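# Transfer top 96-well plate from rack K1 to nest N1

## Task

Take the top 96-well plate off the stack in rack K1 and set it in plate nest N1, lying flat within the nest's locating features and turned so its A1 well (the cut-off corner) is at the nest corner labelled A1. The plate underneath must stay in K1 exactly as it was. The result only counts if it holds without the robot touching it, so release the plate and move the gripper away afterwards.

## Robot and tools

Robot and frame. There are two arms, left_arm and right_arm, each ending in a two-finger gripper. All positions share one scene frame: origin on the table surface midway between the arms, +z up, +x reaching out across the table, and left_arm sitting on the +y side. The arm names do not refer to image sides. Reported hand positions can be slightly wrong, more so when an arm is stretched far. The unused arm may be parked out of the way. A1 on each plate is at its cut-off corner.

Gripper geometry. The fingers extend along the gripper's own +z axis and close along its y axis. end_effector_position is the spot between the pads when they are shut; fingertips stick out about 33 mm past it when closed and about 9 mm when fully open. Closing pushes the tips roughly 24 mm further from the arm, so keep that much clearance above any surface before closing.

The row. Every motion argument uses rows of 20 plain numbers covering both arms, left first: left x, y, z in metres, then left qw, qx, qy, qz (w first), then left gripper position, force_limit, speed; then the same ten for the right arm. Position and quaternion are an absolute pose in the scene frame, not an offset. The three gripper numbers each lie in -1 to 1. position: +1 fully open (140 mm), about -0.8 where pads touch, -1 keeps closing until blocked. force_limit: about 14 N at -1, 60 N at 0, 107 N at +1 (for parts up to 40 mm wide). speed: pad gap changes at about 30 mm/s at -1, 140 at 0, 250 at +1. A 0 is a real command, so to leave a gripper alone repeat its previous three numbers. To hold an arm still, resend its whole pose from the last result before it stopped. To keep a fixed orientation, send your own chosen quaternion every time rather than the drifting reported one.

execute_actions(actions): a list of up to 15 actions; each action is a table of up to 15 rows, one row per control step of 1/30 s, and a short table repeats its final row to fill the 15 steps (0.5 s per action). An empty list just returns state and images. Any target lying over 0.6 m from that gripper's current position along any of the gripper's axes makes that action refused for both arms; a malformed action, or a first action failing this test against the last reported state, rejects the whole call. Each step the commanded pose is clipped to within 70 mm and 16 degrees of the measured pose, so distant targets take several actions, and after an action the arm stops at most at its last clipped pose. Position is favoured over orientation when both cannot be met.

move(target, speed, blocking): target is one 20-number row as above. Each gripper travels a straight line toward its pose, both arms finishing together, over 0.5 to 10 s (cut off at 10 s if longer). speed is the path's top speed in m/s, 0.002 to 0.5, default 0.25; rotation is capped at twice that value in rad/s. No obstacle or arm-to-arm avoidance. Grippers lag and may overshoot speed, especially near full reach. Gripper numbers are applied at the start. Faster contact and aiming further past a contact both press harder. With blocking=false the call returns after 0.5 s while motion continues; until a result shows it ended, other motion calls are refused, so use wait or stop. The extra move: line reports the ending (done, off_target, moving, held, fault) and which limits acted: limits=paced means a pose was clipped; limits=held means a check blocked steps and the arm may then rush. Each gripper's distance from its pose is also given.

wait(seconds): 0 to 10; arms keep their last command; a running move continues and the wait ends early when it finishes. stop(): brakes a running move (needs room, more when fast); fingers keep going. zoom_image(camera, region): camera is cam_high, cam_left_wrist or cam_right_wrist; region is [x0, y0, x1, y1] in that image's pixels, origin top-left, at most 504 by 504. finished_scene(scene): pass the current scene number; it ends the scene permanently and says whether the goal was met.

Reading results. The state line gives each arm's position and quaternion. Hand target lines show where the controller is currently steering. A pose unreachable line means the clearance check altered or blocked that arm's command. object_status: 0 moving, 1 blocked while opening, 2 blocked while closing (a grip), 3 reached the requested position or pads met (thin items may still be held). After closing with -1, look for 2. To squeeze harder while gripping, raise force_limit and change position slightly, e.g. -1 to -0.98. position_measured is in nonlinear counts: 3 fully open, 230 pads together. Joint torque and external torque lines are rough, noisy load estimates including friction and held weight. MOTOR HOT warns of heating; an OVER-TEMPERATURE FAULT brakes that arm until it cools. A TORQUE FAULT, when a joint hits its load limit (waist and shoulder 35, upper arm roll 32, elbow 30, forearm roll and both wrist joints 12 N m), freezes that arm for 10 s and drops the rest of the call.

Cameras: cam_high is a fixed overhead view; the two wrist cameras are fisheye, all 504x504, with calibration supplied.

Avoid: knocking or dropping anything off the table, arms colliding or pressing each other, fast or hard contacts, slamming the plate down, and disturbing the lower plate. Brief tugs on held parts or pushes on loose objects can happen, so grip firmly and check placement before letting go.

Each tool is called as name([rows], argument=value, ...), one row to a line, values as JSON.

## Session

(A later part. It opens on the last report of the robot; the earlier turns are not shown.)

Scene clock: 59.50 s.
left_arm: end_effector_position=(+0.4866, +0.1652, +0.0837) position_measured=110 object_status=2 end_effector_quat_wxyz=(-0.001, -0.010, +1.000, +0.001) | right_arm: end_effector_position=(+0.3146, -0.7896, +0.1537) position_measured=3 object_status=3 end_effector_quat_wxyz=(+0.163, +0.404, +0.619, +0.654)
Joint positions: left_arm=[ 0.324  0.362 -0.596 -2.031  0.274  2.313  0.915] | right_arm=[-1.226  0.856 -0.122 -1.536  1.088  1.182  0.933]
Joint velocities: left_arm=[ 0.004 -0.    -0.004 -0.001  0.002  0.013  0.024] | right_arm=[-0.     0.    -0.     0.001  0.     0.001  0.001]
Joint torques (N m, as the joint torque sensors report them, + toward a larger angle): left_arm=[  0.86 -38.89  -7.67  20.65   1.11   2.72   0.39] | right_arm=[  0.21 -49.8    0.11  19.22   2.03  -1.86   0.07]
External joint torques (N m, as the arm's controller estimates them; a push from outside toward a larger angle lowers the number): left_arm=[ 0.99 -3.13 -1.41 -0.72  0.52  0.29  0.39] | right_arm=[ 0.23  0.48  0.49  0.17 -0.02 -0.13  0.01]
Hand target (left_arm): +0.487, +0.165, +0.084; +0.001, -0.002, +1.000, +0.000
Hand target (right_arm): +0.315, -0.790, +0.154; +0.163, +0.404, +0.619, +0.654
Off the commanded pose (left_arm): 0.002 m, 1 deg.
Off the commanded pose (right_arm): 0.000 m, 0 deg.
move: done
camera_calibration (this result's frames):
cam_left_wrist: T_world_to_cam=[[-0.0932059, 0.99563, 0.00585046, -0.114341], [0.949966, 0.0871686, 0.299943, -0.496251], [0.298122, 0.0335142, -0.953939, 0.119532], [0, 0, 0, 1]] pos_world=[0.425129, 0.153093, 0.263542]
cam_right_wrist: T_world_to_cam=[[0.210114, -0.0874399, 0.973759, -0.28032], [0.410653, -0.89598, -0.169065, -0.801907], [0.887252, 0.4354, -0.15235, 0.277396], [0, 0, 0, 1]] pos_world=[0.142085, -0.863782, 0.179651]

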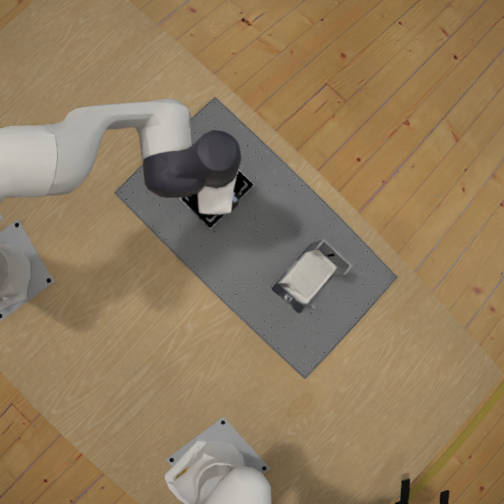

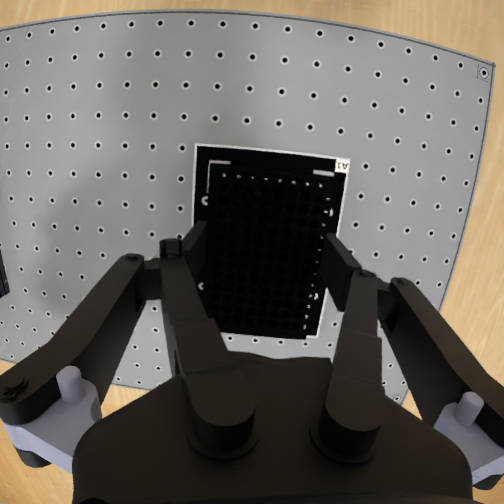

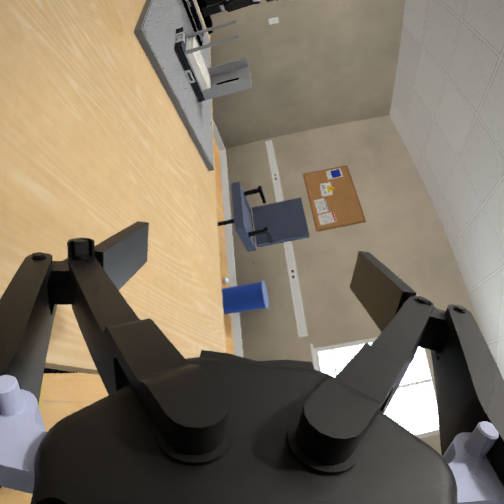

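move(target=[0.4865,0.1645,0.069,0,-0.015,1,0,-1,0,-1,0.3146,-0.7896,0.1537,0.163,0.404,0.619,0.654,1,0,0], speed=0.02)

zoom_image(camera="cam_left_wrist", region=[150,120,390,360])

Scene clock: 66.30 s.
left_arm: end_effector_position=(+0.4860, +0.1646, +0.0699) position_measured=110 object_status=2 end_effector_quat_wxyz=(-0.001, -0.011, +1.000, +0.000) | right_arm: end_effector_position=(+0.3146, -0.7896, +0.1537) position_measured=3 object_status=3 end_effector_quat_wxyz=(+0.163, +0.404, +0.619, +0.654)
Joint positions: left_arm=[ 0.31   0.384 -0.579 -2.038  0.289  2.341  0.905] | right_arm=[-1.226  0.856 -0.122 -1.536  1.088  1.182  0.933]
Joint velocities: left_arm=[-0.007  0.001  0.007  0.    -0.001  0.013 -0.015] | right_arm=[ 0.     0.    -0.    -0.001  0.001 -0.001 -0.001]
Joint torques (N m, as the joint torque sensors report them, + toward a larger angle): left_arm=[ -0.3  -37.95  -5.88  20.03   1.01   2.83  -0.3 ] | right_arm=[  0.29 -49.84   0.59  19.53   2.    -1.86   0.07]
External joint torques (N m, as the arm's controller estimates them; a push from outside toward a larger angle lowers the number): left_arm=[-0.22 -1.66  0.55 -0.96  0.45  0.4  -0.3 ] | right_arm=[ 0.34  0.45  0.98  0.52 -0.05 -0.13  0.01]
Hand target (left_arm): +0.487, +0.165, +0.069; +0.000, -0.015, +1.000, +0.000
Hand target (right_arm): +0.315, -0.790, +0.154; +0.163, +0.404, +0.619, +0.654
Off the commanded pose (left_arm): 0.001 m, 1 deg.
Off the commanded pose (right_arm): 0.000 m, 0 deg.
move: done
camera_calibration (this result's frames):
cam_left_wrist: T_world_to_cam=[[-0.093801, 0.995583, 0.00410492, -0.113248], [0.950055, 0.0882773, 0.299337, -0.491738], [0.297652, 0.031978, -0.954139, 0.107035], [0, 0, 0, 1]] pos_world=[0.424696, 0.152734, 0.249787]
cam_right_wrist: T_world_to_cam=[[0.210114, -0.08744, 0.973759, -0.28032], [0.410653, -0.89598, -0.169065, -0.801907], [0.887252, 0.4354, -0.15235, 0.277396], [0, 0, 0, 1]] pos_world=[0.142085, -0.863782, 0.179651]

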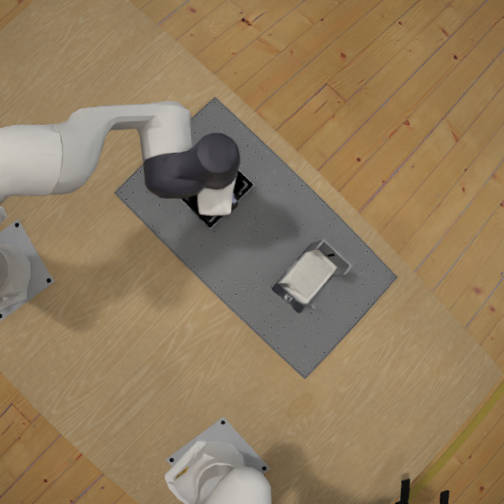

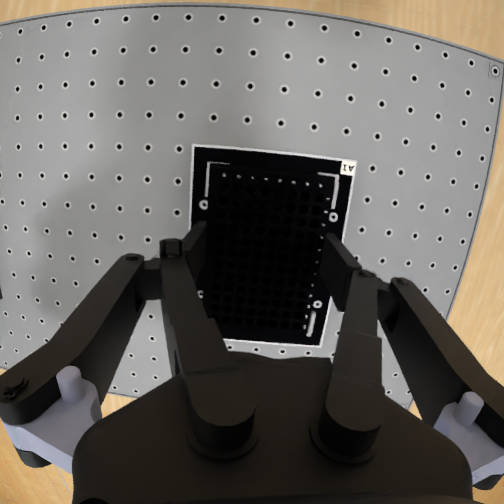

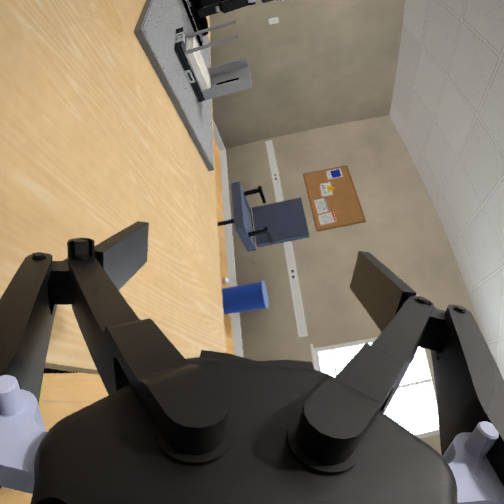

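Region (150, 120, 390, 360) of cam_left_wrist's 504x504 image, scaled by 2.100, with more detail than that image has.

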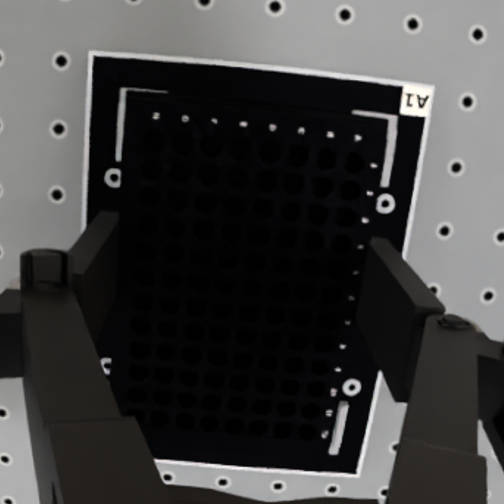

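Need +x about 4 mm and +y about 1 mm.

move(target=[0.4905,0.1662,0.0665,0,-0.018,1,0,-1,0,-1,0.3146,-0.7896,0.1537,0.163,0.404,0.619,0.654,1,0,0], speed=0.01)

zoom_image(camera="cam_left_wrist", region=[150,120,390,360])

Scene clock: 70.93 s.
left_arm: end_effector_position=(+0.4887, +0.1665, +0.0663) position_measured=110 object_status=2 end_effector_quat_wxyz=(-0.002, -0.015, +1.000, +0.000) | right_arm: end_effector_position=(+0.3146, -0.7896, +0.1537) position_measured=3 object_status=3 end_effector_quat_wxyz=(+0.163, +0.404, +0.619, +0.654)
Joint positions: left_arm=[ 0.306  0.395 -0.571 -2.032  0.293  2.344  0.898] | right_arm=[-1.226  0.856 -0.122 -1.536  1.088  1.182  0.933]
Joint velocities: left_arm=[-0.004 -0.002  0.001  0.001 -0.     0.002 -0.002] | right_arm=[-0.001  0.001  0.001  0.     0.001  0.    -0.003]
Joint torques (N m, as the joint torque sensors report them, + toward a larger angle): left_arm=[ -1.69 -38.55  -6.2   21.87   1.05   2.74  -0.15] | right_arm=[ -0.06 -49.72   0.23  19.98   1.99  -1.81   0.1 ]
External joint torques (N m, as the arm's controller estimates them; a push from outside toward a larger angle lowers the number): left_arm=[-1.53 -1.62  0.42  0.83  0.48  0.3  -0.15] | right_arm=[ 0.04  0.41  0.64  1.03 -0.05 -0.08  0.04]
Hand target (left_arm): +0.491, +0.166, +0.067; -0.000, -0.018, +1.000, -0.000
Hand target (right_arm): +0.315, -0.790, +0.154; +0.163, +0.404, +0.619, +0.654
Off the commanded pose (left_arm): 0.002 m, 0 deg.
Off the commanded pose (right_arm): 0.000 m, 0 deg.
move: done
camera_calibration (this result's frames):
cam_left_wrist: T_world_to_cam=[[-0.102553, 0.994718, 0.00432419, -0.110443], [0.949595, 0.0966047, 0.298222, -0.494499], [0.296229, 0.0346898, -0.954487, 0.10305], [0, 0, 0, 1]] pos_world=[0.427722, 0.154056, 0.246308]
cam_right_wrist: T_world_to_cam=[[0.210114, -0.0874397, 0.973759, -0.28032], [0.410653, -0.895981, -0.169065, -0.801907], [0.887252, 0.4354, -0.15235, 0.277396], [0, 0, 0, 1]] pos_world=[0.142085, -0.863782, 0.179651]

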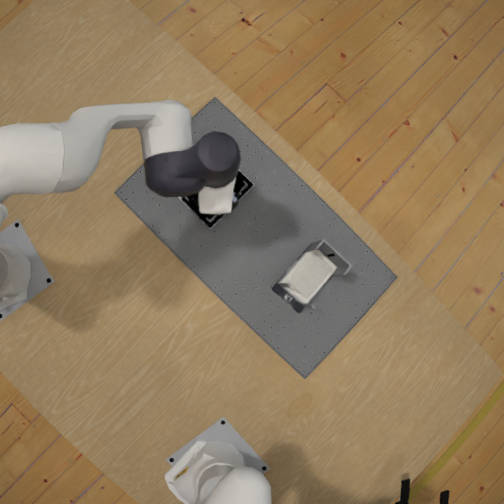

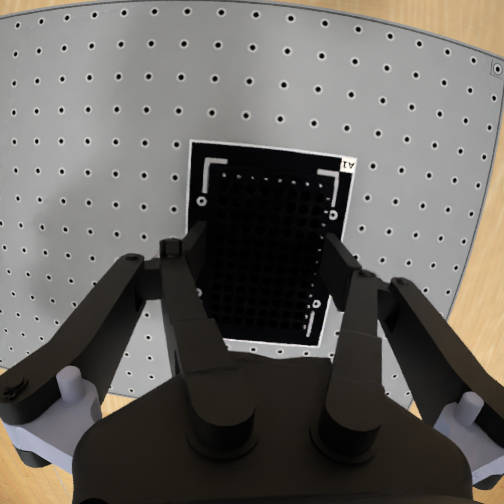

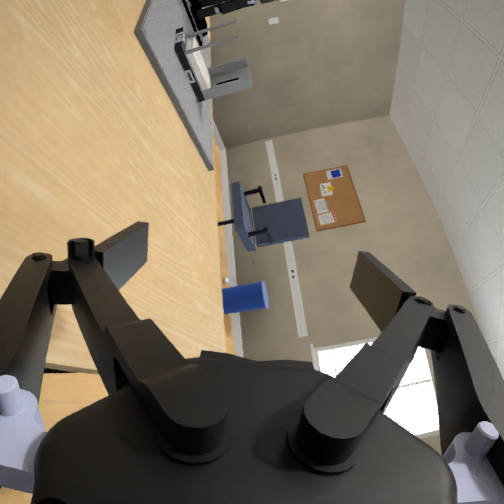

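Region (150, 120, 390, 360) of cam_left_wrist's 504x504 image, scaled by 2.100, with more detail than that image has.

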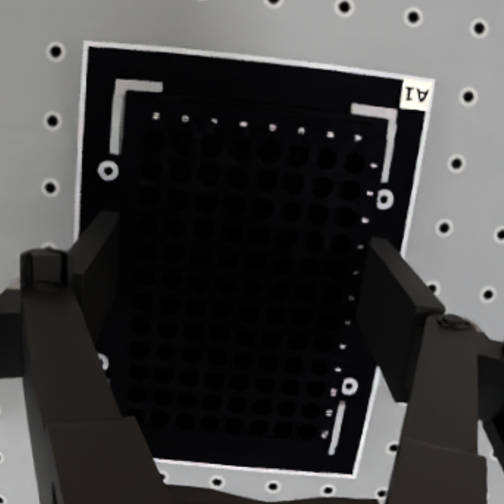

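move(target=[0.4915,0.1659,0.0625,0,-0.015,1,0,-1,0,-1,0.3146,-0.7896,0.1537,0.163,0.404,0.619,0.654,1,0,0], speed=0.008)

zoom_image(camera="cam_left_wrist", region=[150,120,390,360])

Scene clock: 77.07 s.
left_arm: end_effector_position=(+0.4897, +0.1662, +0.0624) position_measured=110 object_status=2 end_effector_quat_wxyz=(-0.002, -0.013, +1.000, +0.000) | right_arm: end_effector_position=(+0.3146, -0.7896, +0.1537) position_measured=3 object_status=3 end_effector_quat_wxyz=(+0.163, +0.404, +0.619, +0.654)
Joint positions: left_arm=[ 0.304  0.406 -0.568 -2.028  0.301  2.349  0.898] | right_arm=[-1.226  0.856 -0.122 -1.536  1.088  1.182  0.933]
Joint velocities: left_arm=[-0.001 -0.     0.    -0.001  0.001  0.005 -0.001] | right_arm=[-0.    -0.001 -0.001  0.     0.    -0.     0.001]
Joint torques (N m, as the joint torque sensors report them, + toward a larger angle): left_arm=[ -0.8  -38.75  -6.01  21.34   1.06   2.75  -0.25] | right_arm=[  0.13 -49.66   0.33  19.53   1.96  -1.85   0.06]
External joint torques (N m, as the arm's controller estimates them; a push from outside toward a larger angle lowers the number): left_arm=[-0.79 -1.54  0.61  0.36  0.49  0.31 -0.25] | right_arm=[ 0.26  0.77  0.77  0.44 -0.09 -0.12  0.  ]
Hand target (left_arm): +0.492, +0.166, +0.063; +0.000, -0.015, +1.000, +0.000
Hand target (right_arm): +0.315, -0.790, +0.154; +0.163, +0.404, +0.619, +0.654
Off the commanded pose (left_arm): 0.002 m, 0 deg.
Off the commanded pose (right_arm): 0.000 m, 0 deg.
move: done
camera_calibration (this result's frames):
cam_left_wrist: T_world_to_cam=[[-0.0987832, 0.995099, 0.00456121, -0.11195], [0.950015, 0.0929416, 0.29805, -0.493793], [0.296166, 0.0337756, -0.954539, 0.0991769], [0, 0, 0, 1]] pos_world=[0.428679, 0.153945, 0.242354]
cam_right_wrist: T_world_to_cam=[[0.210114, -0.0874398, 0.973759, -0.28032], [0.410653, -0.895981, -0.169065, -0.801907], [0.887252, 0.4354, -0.15235, 0.277396], [0, 0, 0, 1]] pos_world=[0.142085, -0.863782, 0.179651]

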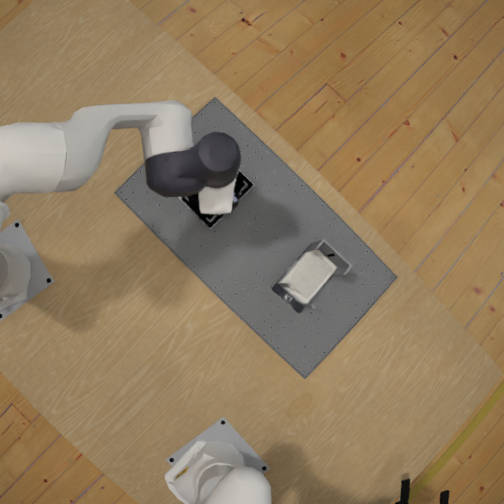

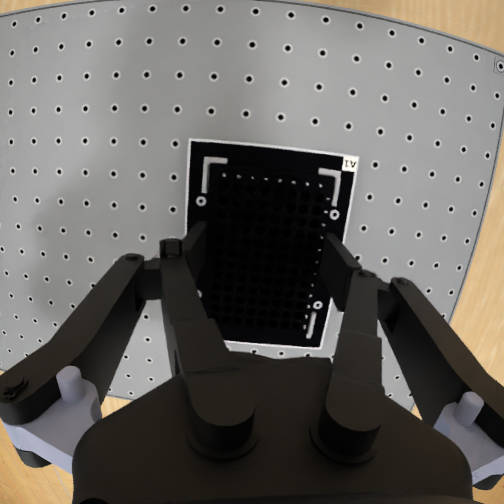

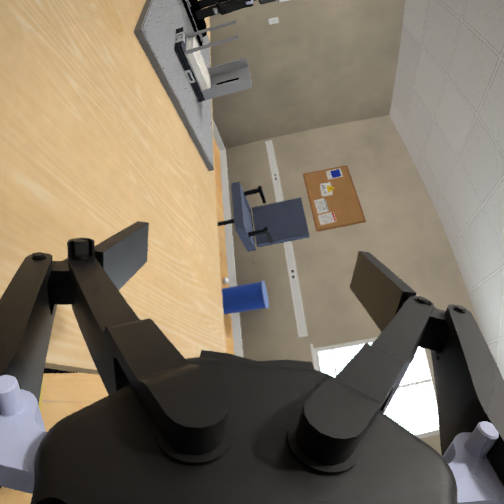

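Region (150, 120, 390, 360) of cam_left_wrist's 504x504 image, scaled by 2.100, with more detail than that image has.

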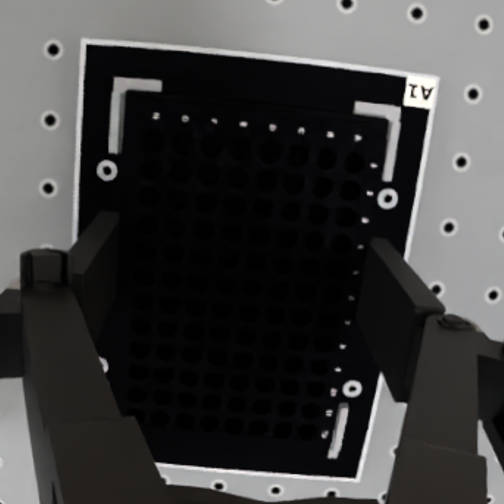

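move(target=[0.4912,0.1663,0.056,0,-0.016,1,0,-1,0,-1,0.3146,-0.7896,0.1537,0.163,0.404,0.619,0.654,1,0,0], speed=0.008)

zoom_image(camera="cam_left_wrist", region=[150,120,390,360])

Scene clock: 80.77 s.
left_arm: end_effector_position=(+0.4914, +0.1664, +0.0591) position_measured=110 object_status=2 end_effector_quat_wxyz=(+0.000, -0.013, +1.000, +0.001) | right_arm: end_effector_position=(+0.3146, -0.7896, +0.1537) position_measured=3 object_status=3 end_effector_quat_wxyz=(+0.163, +0.404, +0.619, +0.654)
Joint positions: left_arm=[ 0.299  0.413 -0.562 -2.028  0.309  2.359  0.893] | right_arm=[-1.226  0.856 -0.122 -1.536  1.088  1.182  0.933]
Joint velocities: left_arm=[-0.001 -0.001  0.001 -0.     0.002  0.003 -0.006] | right_arm=[-0.002  0.002  0.     0.     0.001  0.001 -0.001]
Joint torques (N m, as the joint torque sensors report them, + toward a larger angle): left_arm=[ -0.99 -36.74  -4.91  19.69   1.13   3.31  -0.13] | right_arm=[  0.28 -49.74   0.67  19.68   1.95  -1.84   0.07]
External joint torques (N m, as the arm's controller estimates them; a push from outside toward a larger angle lowers the number): left_arm=[-1.15  0.76  1.64 -1.32  0.57  0.85 -0.13] | right_arm=[ 0.37  0.38  1.07  0.74 -0.09 -0.12  0.02]
Hand target (left_arm): +0.491, +0.166, +0.056; +0.000, -0.016, +1.000, +0.000
Hand target (right_arm): +0.315, -0.790, +0.154; +0.163, +0.404, +0.619, +0.654
Off the commanded pose (left_arm): 0.003 m, 0 deg.
Off the commanded pose (right_arm): 0.000 m, 0 deg.
move: done
camera_calibration (this result's frames):
cam_left_wrist: T_world_to_cam=[[-0.0990825, 0.995069, 0.00461086, -0.111813], [0.948707, 0.0930661, 0.302148, -0.494067], [0.300229, 0.0343119, -0.95325, 0.0933639], [0, 0, 0, 1]] pos_world=[0.429616, 0.154039, 0.238796]
cam_right_wrist: T_world_to_cam=[[0.210114, -0.0874398, 0.973759, -0.28032], [0.410653, -0.89598, -0.169065, -0.801907], [0.887252, 0.4354, -0.152351, 0.277396], [0, 0, 0, 1]] pos_world=[0.142085, -0.863782, 0.179651]

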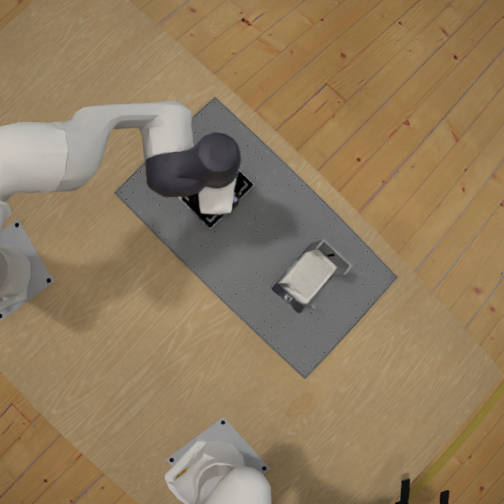

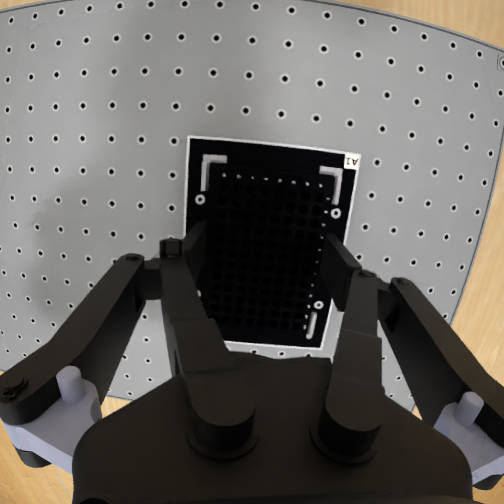

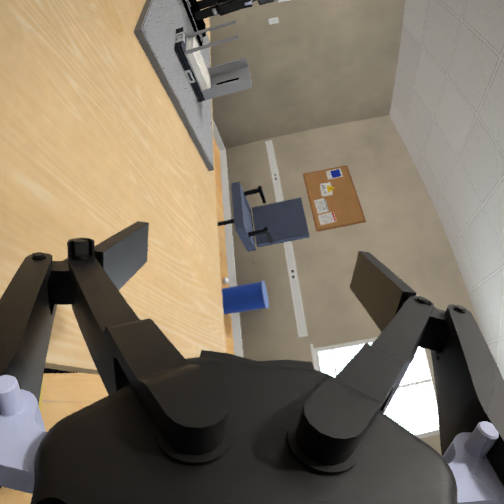

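Region (150, 120, 390, 360) of cam_left_wrist's 504x504 image, scaled by 2.100, with more detail than that image has.

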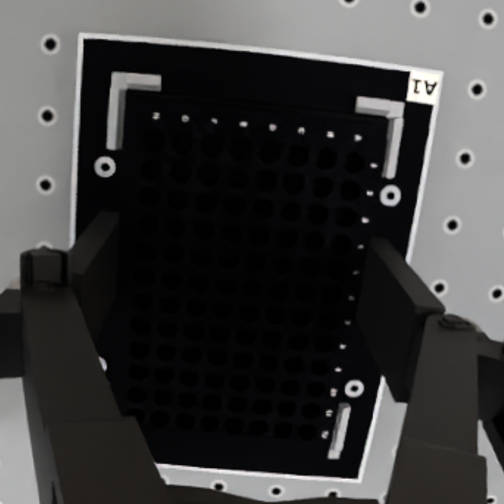

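Same appearance as the seated state before. Release.

move(target=[0.4914,0.1664,0.059,0,-0.014,1,0,0.6,0,-0.3,0.3146,-0.7896,0.1537,0.163,0.404,0.619,0.654,1,0,0])

move(target=[0.4914,0.1664,0.13,0,-0.014,1,0,0.6,0,-0.3,0.3146,-0.7896,0.1537,0.163,0.404,0.619,0.654,1,0,0], speed=0.15)

zoom_image(camera="cam_left_wrist", region=[180,135,360,315])

move(target=[0.4,0.4,0.3,0,-0.014,1,0,0.6,0,-0.3,0.3146,-0.7896,0.1537,0.163,0.404,0.619,0.654,1,0,0], speed=0.4)

zoom_image(camera="cam_high", region=[165,140,265,240])

Scene clock: 88.57 s.
left_arm: end_effector_position=(+0.4916, +0.1664, +0.0591) position_measured=53 object_status=3 end_effector_quat_wxyz=(+0.001, -0.014, +1.000, +0.001) | right_arm: end_effector_position=(+0.3146, -0.7896, +0.1537) position_measured=3 object_status=3 end_effector_quat_wxyz=(+0.163, +0.404, +0.619, +0.654)
Joint positions: left_arm=[ 0.299  0.412 -0.561 -2.028  0.309  2.359  0.891] | right_arm=[-1.226  0.856 -0.122 -1.536  1.088  1.182  0.933]
Joint velocities: left_arm=[ 0.001 -0.001  0.    -0.    -0.001  0.    -0.002] | right_arm=[ 0.    -0.001  0.001 -0.001  0.001 -0.001  0.   ]
Joint torques (N m, as the joint torque sensors report them, + toward a larger angle): left_arm=[  0.47 -39.63  -7.25  20.23   0.04   2.42   0.1 ] | right_arm=[ -0.23 -49.67   0.63  19.72   1.95  -1.88   0.07]
External joint torques (N m, as the arm's controller estimates them; a push from outside toward a larger angle lowers the number): left_arm=[ 0.31 -2.25 -0.75 -0.67 -0.52 -0.03  0.1 ] | right_arm=[-0.11  0.64  1.05  0.71 -0.1  -0.15  0.01]
Hand target (left_arm): +0.491, +0.166, +0.059; -0.000, -0.014, +1.000, -0.000
Hand target (right_arm): +0.315, -0.790, +0.154; +0.163, +0.404, +0.619, +0.654
Off the commanded pose (left_arm): 0.000 m, 0 deg.
Off the commanded pose (right_arm): 0.000 m, 0 deg.
move: done
camera_calibration (this result's frames):
cam_left_wrist: T_world_to_cam=[[-0.100182, 0.994959, 0.00454315, -0.11123], [0.948381, 0.0941089, 0.302847, -0.494352], [0.300893, 0.0346483, -0.953028, 0.0929436], [0, 0, 0, 1]] pos_world=[0.429725, 0.153972, 0.238796]
cam_right_wrist: T_world_to_cam=[[0.210114, -0.08744, 0.973759, -0.28032], [0.410653, -0.89598, -0.169065, -0.801907], [0.887252, 0.4354, -0.15235, 0.277396], [0, 0, 0, 1]] pos_world=[0.142085, -0.863782, 0.179651]

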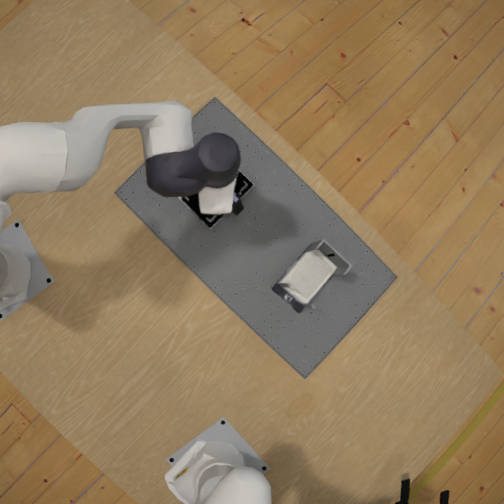

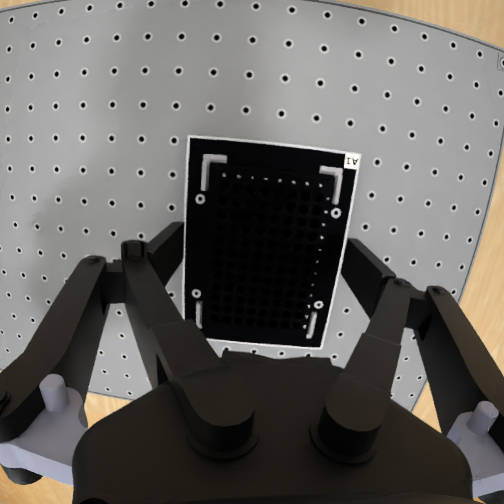

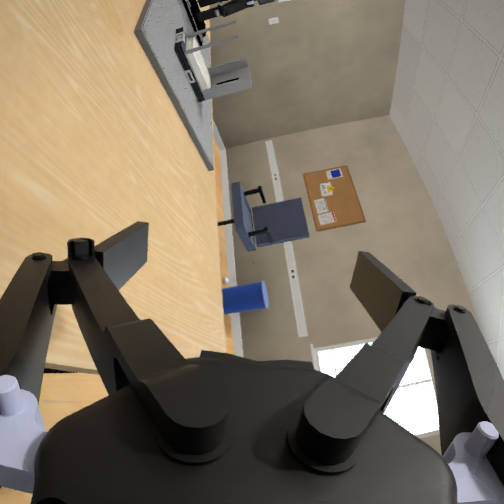

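Scene clock: 89.63 s.
left_arm: end_effector_position=(+0.4923, +0.1660, +0.1304) position_measured=53 object_status=3 end_effector_quat_wxyz=(+0.002, -0.018, +1.000, -0.001) | right_arm: end_effector_position=(+0.3146, -0.7896, +0.1537) position_measured=3 object_status=3 end_effector_quat_wxyz=(+0.163, +0.404, +0.619, +0.654)
Joint positions: left_arm=[ 0.346  0.292 -0.62  -1.991  0.213  2.224  0.945] | right_arm=[-1.226  0.856 -0.122 -1.536  1.088  1.182  0.933]
Joint velocities: left_arm=[ 0.001  0.001 -0.002 -0.002 -0.001 -0.012  0.016] | right_arm=[-0.     0.     0.    -0.001 -0.    -0.     0.002]
Joint torques (N m, as the joint torque sensors report them, + toward a larger angle): left_arm=[  0.55 -35.77  -7.42  22.2   -0.17   2.01   0.43] | right_arm=[  0.25 -49.48   0.52  19.95   1.94  -1.87   0.03]
External joint torques (N m, as the arm's controller estimates them; a push from outside toward a larger angle lowers the number): left_arm=[ 0.53 -1.55 -2.27 -0.2  -0.8  -0.43  0.43] | right_arm=[ 0.23  0.79  0.86  0.93 -0.11 -0.13 -0.03]
Hand target (left_arm): +0.491, +0.166, +0.130; -0.000, -0.013, +1.000, -0.001
Hand target (right_arm): +0.315, -0.790, +0.154; +0.163, +0.404, +0.619, +0.654
Off the commanded pose (left_arm): 0.001 m, 1 deg.
Off the commanded pose (right_arm): 0.000 m, 0 deg.
move: done
camera_calibration (this result's frames):
cam_left_wrist: T_world_to_cam=[[-0.109075, 0.994032, 0.00181971, -0.106234], [0.946488, 0.103298, 0.305763, -0.517461], [0.30375, 0.0350734, -0.952106, 0.159079], [0, 0, 0, 1]] pos_world=[0.429863, 0.153474, 0.309874]
cam_right_wrist: T_world_to_cam=[[0.210114, -0.0874399, 0.973759, -0.28032], [0.410653, -0.895981, -0.169065, -0.801907], [0.887252, 0.4354, -0.15235, 0.277396], [0, 0, 0, 1]] pos_world=[0.142085, -0.863782, 0.179651]

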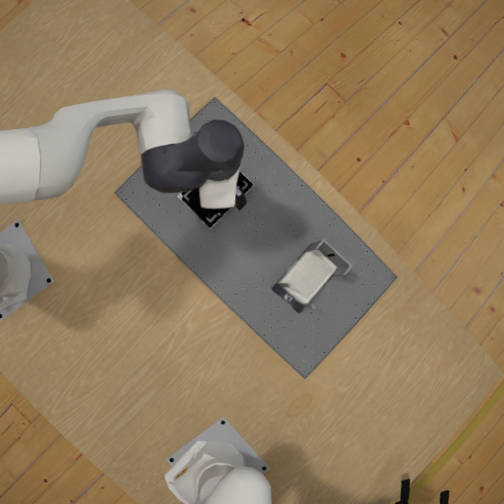

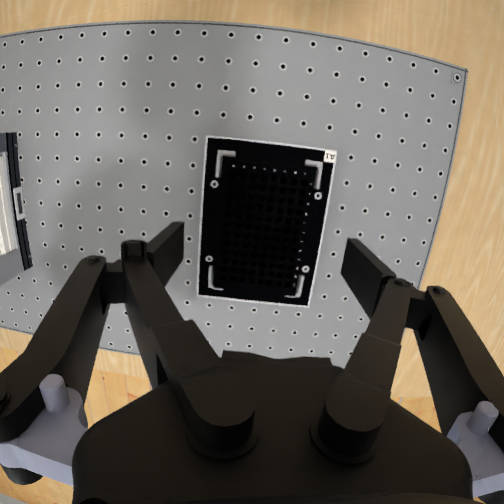

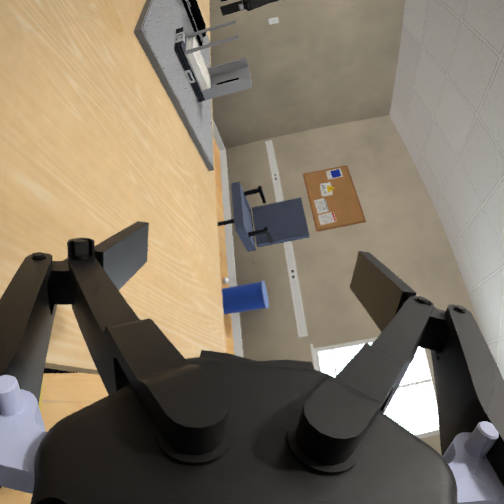

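Region (180, 135, 360, 315) of cam_left_wrist's 504x504 image, scaled by 2.800, with more detail than that image has.

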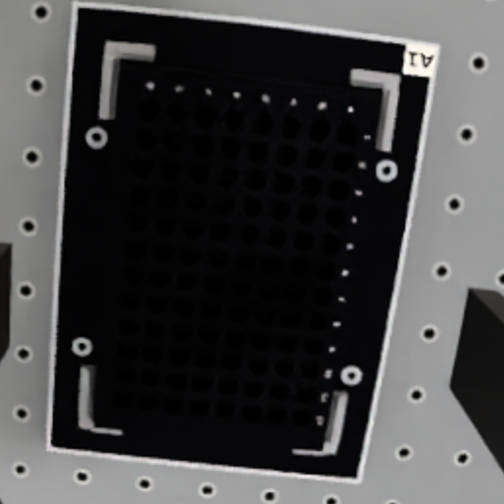

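Scene clock: 91.50 s.
left_arm: end_effector_position=(+0.3989, +0.3942, +0.3009) position_measured=53 object_status=3 end_effector_quat_wxyz=(+0.004, -0.019, +1.000, -0.005) | right_arm: end_effector_position=(+0.3146, -0.7896, +0.1537) position_measured=3 object_status=3 end_effector_quat_wxyz=(+0.163, +0.404, +0.619, +0.654)
Joint positions: left_arm=[ 0.469 -0.378 -0.282 -2.242 -0.118  1.885  1.569] | right_arm=[-1.226  0.856 -0.122 -1.536  1.088  1.182  0.933]
Joint velocities: left_arm=[-0.001  0.     0.001 -0.001  0.    -0.001  0.026] | right_arm=[-0.002 -0.    -0.    -0.     0.    -0.001 -0.   ]
Joint torques (N m, as the joint torque sensors report them, + toward a larger angle): left_arm=[ -1.41 -18.53   3.03  23.11   1.28   2.08   0.37] | right_arm=[  0.02 -49.81   0.65  20.04   1.93  -1.82   0.04]
External joint torques (N m, as the arm's controller estimates them; a push from outside toward a larger angle lowers the number): left_arm=[-1.43 -0.53  0.27 -1.06  0.51 -0.35  0.37] | right_arm=[ 0.1   0.39  1.06  1.07 -0.1  -0.08 -0.01]
Hand target (left_arm): +0.397, +0.395, +0.299; +0.001, -0.012, +1.000, -0.004
Hand target (right_arm): +0.315, -0.790, +0.154; +0.163, +0.404, +0.619, +0.654
Off the commanded pose (left_arm): 0.006 m, 1 deg.
Off the commanded pose (right_arm): 0.000 m, 0 deg.
move: off_target (left_arm)
camera_calibration (this result's frames):
cam_left_wrist: T_world_to_cam=[[-0.110604, 0.993842, -0.00665669, -0.340351], [0.944945, 0.107233, 0.30916, -0.506718], [0.30797, 0.0279041, -0.950987, 0.342554], [0, 0, 0, 1]] pos_world=[0.33568, 0.383033, 0.480155]
cam_right_wrist: T_world_to_cam=[[0.210114, -0.08744, 0.973759, -0.28032], [0.410653, -0.895981, -0.169065, -0.801907], [0.887252, 0.4354, -0.15235, 0.277396], [0, 0, 0, 1]] pos_world=[0.142085, -0.863782, 0.179651]

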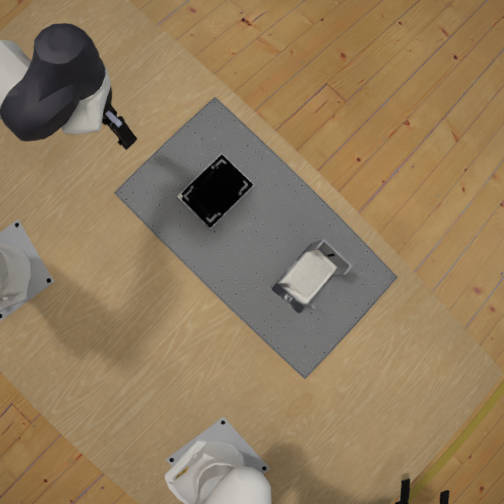

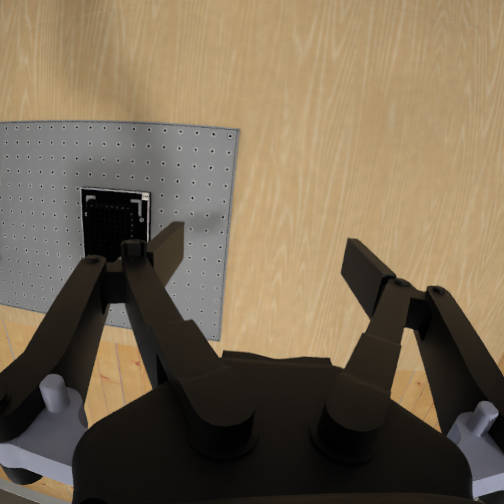

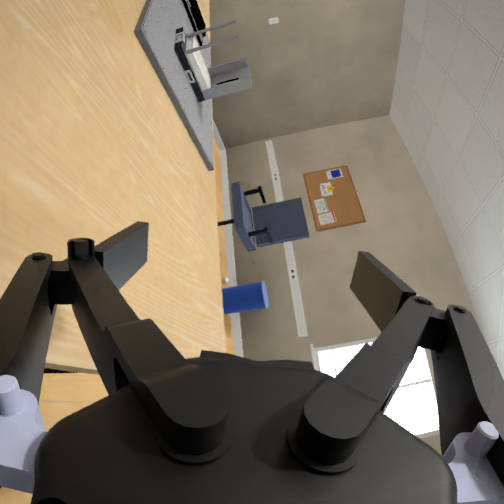

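Region (165, 140, 265, 240) of cam_high's 504x504 image, scaled by 5.040, with more detail than that image has.

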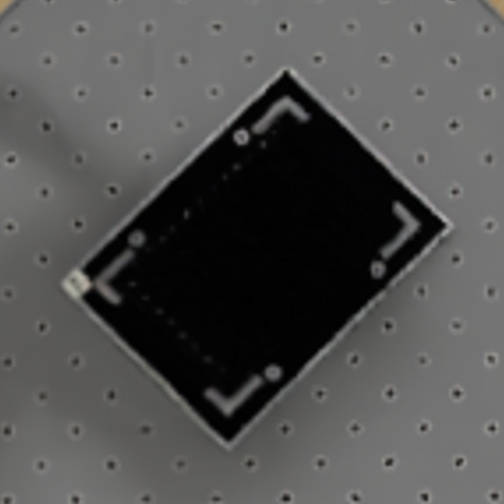

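finished_scene(scene=2)

The scene is finished: the task was done.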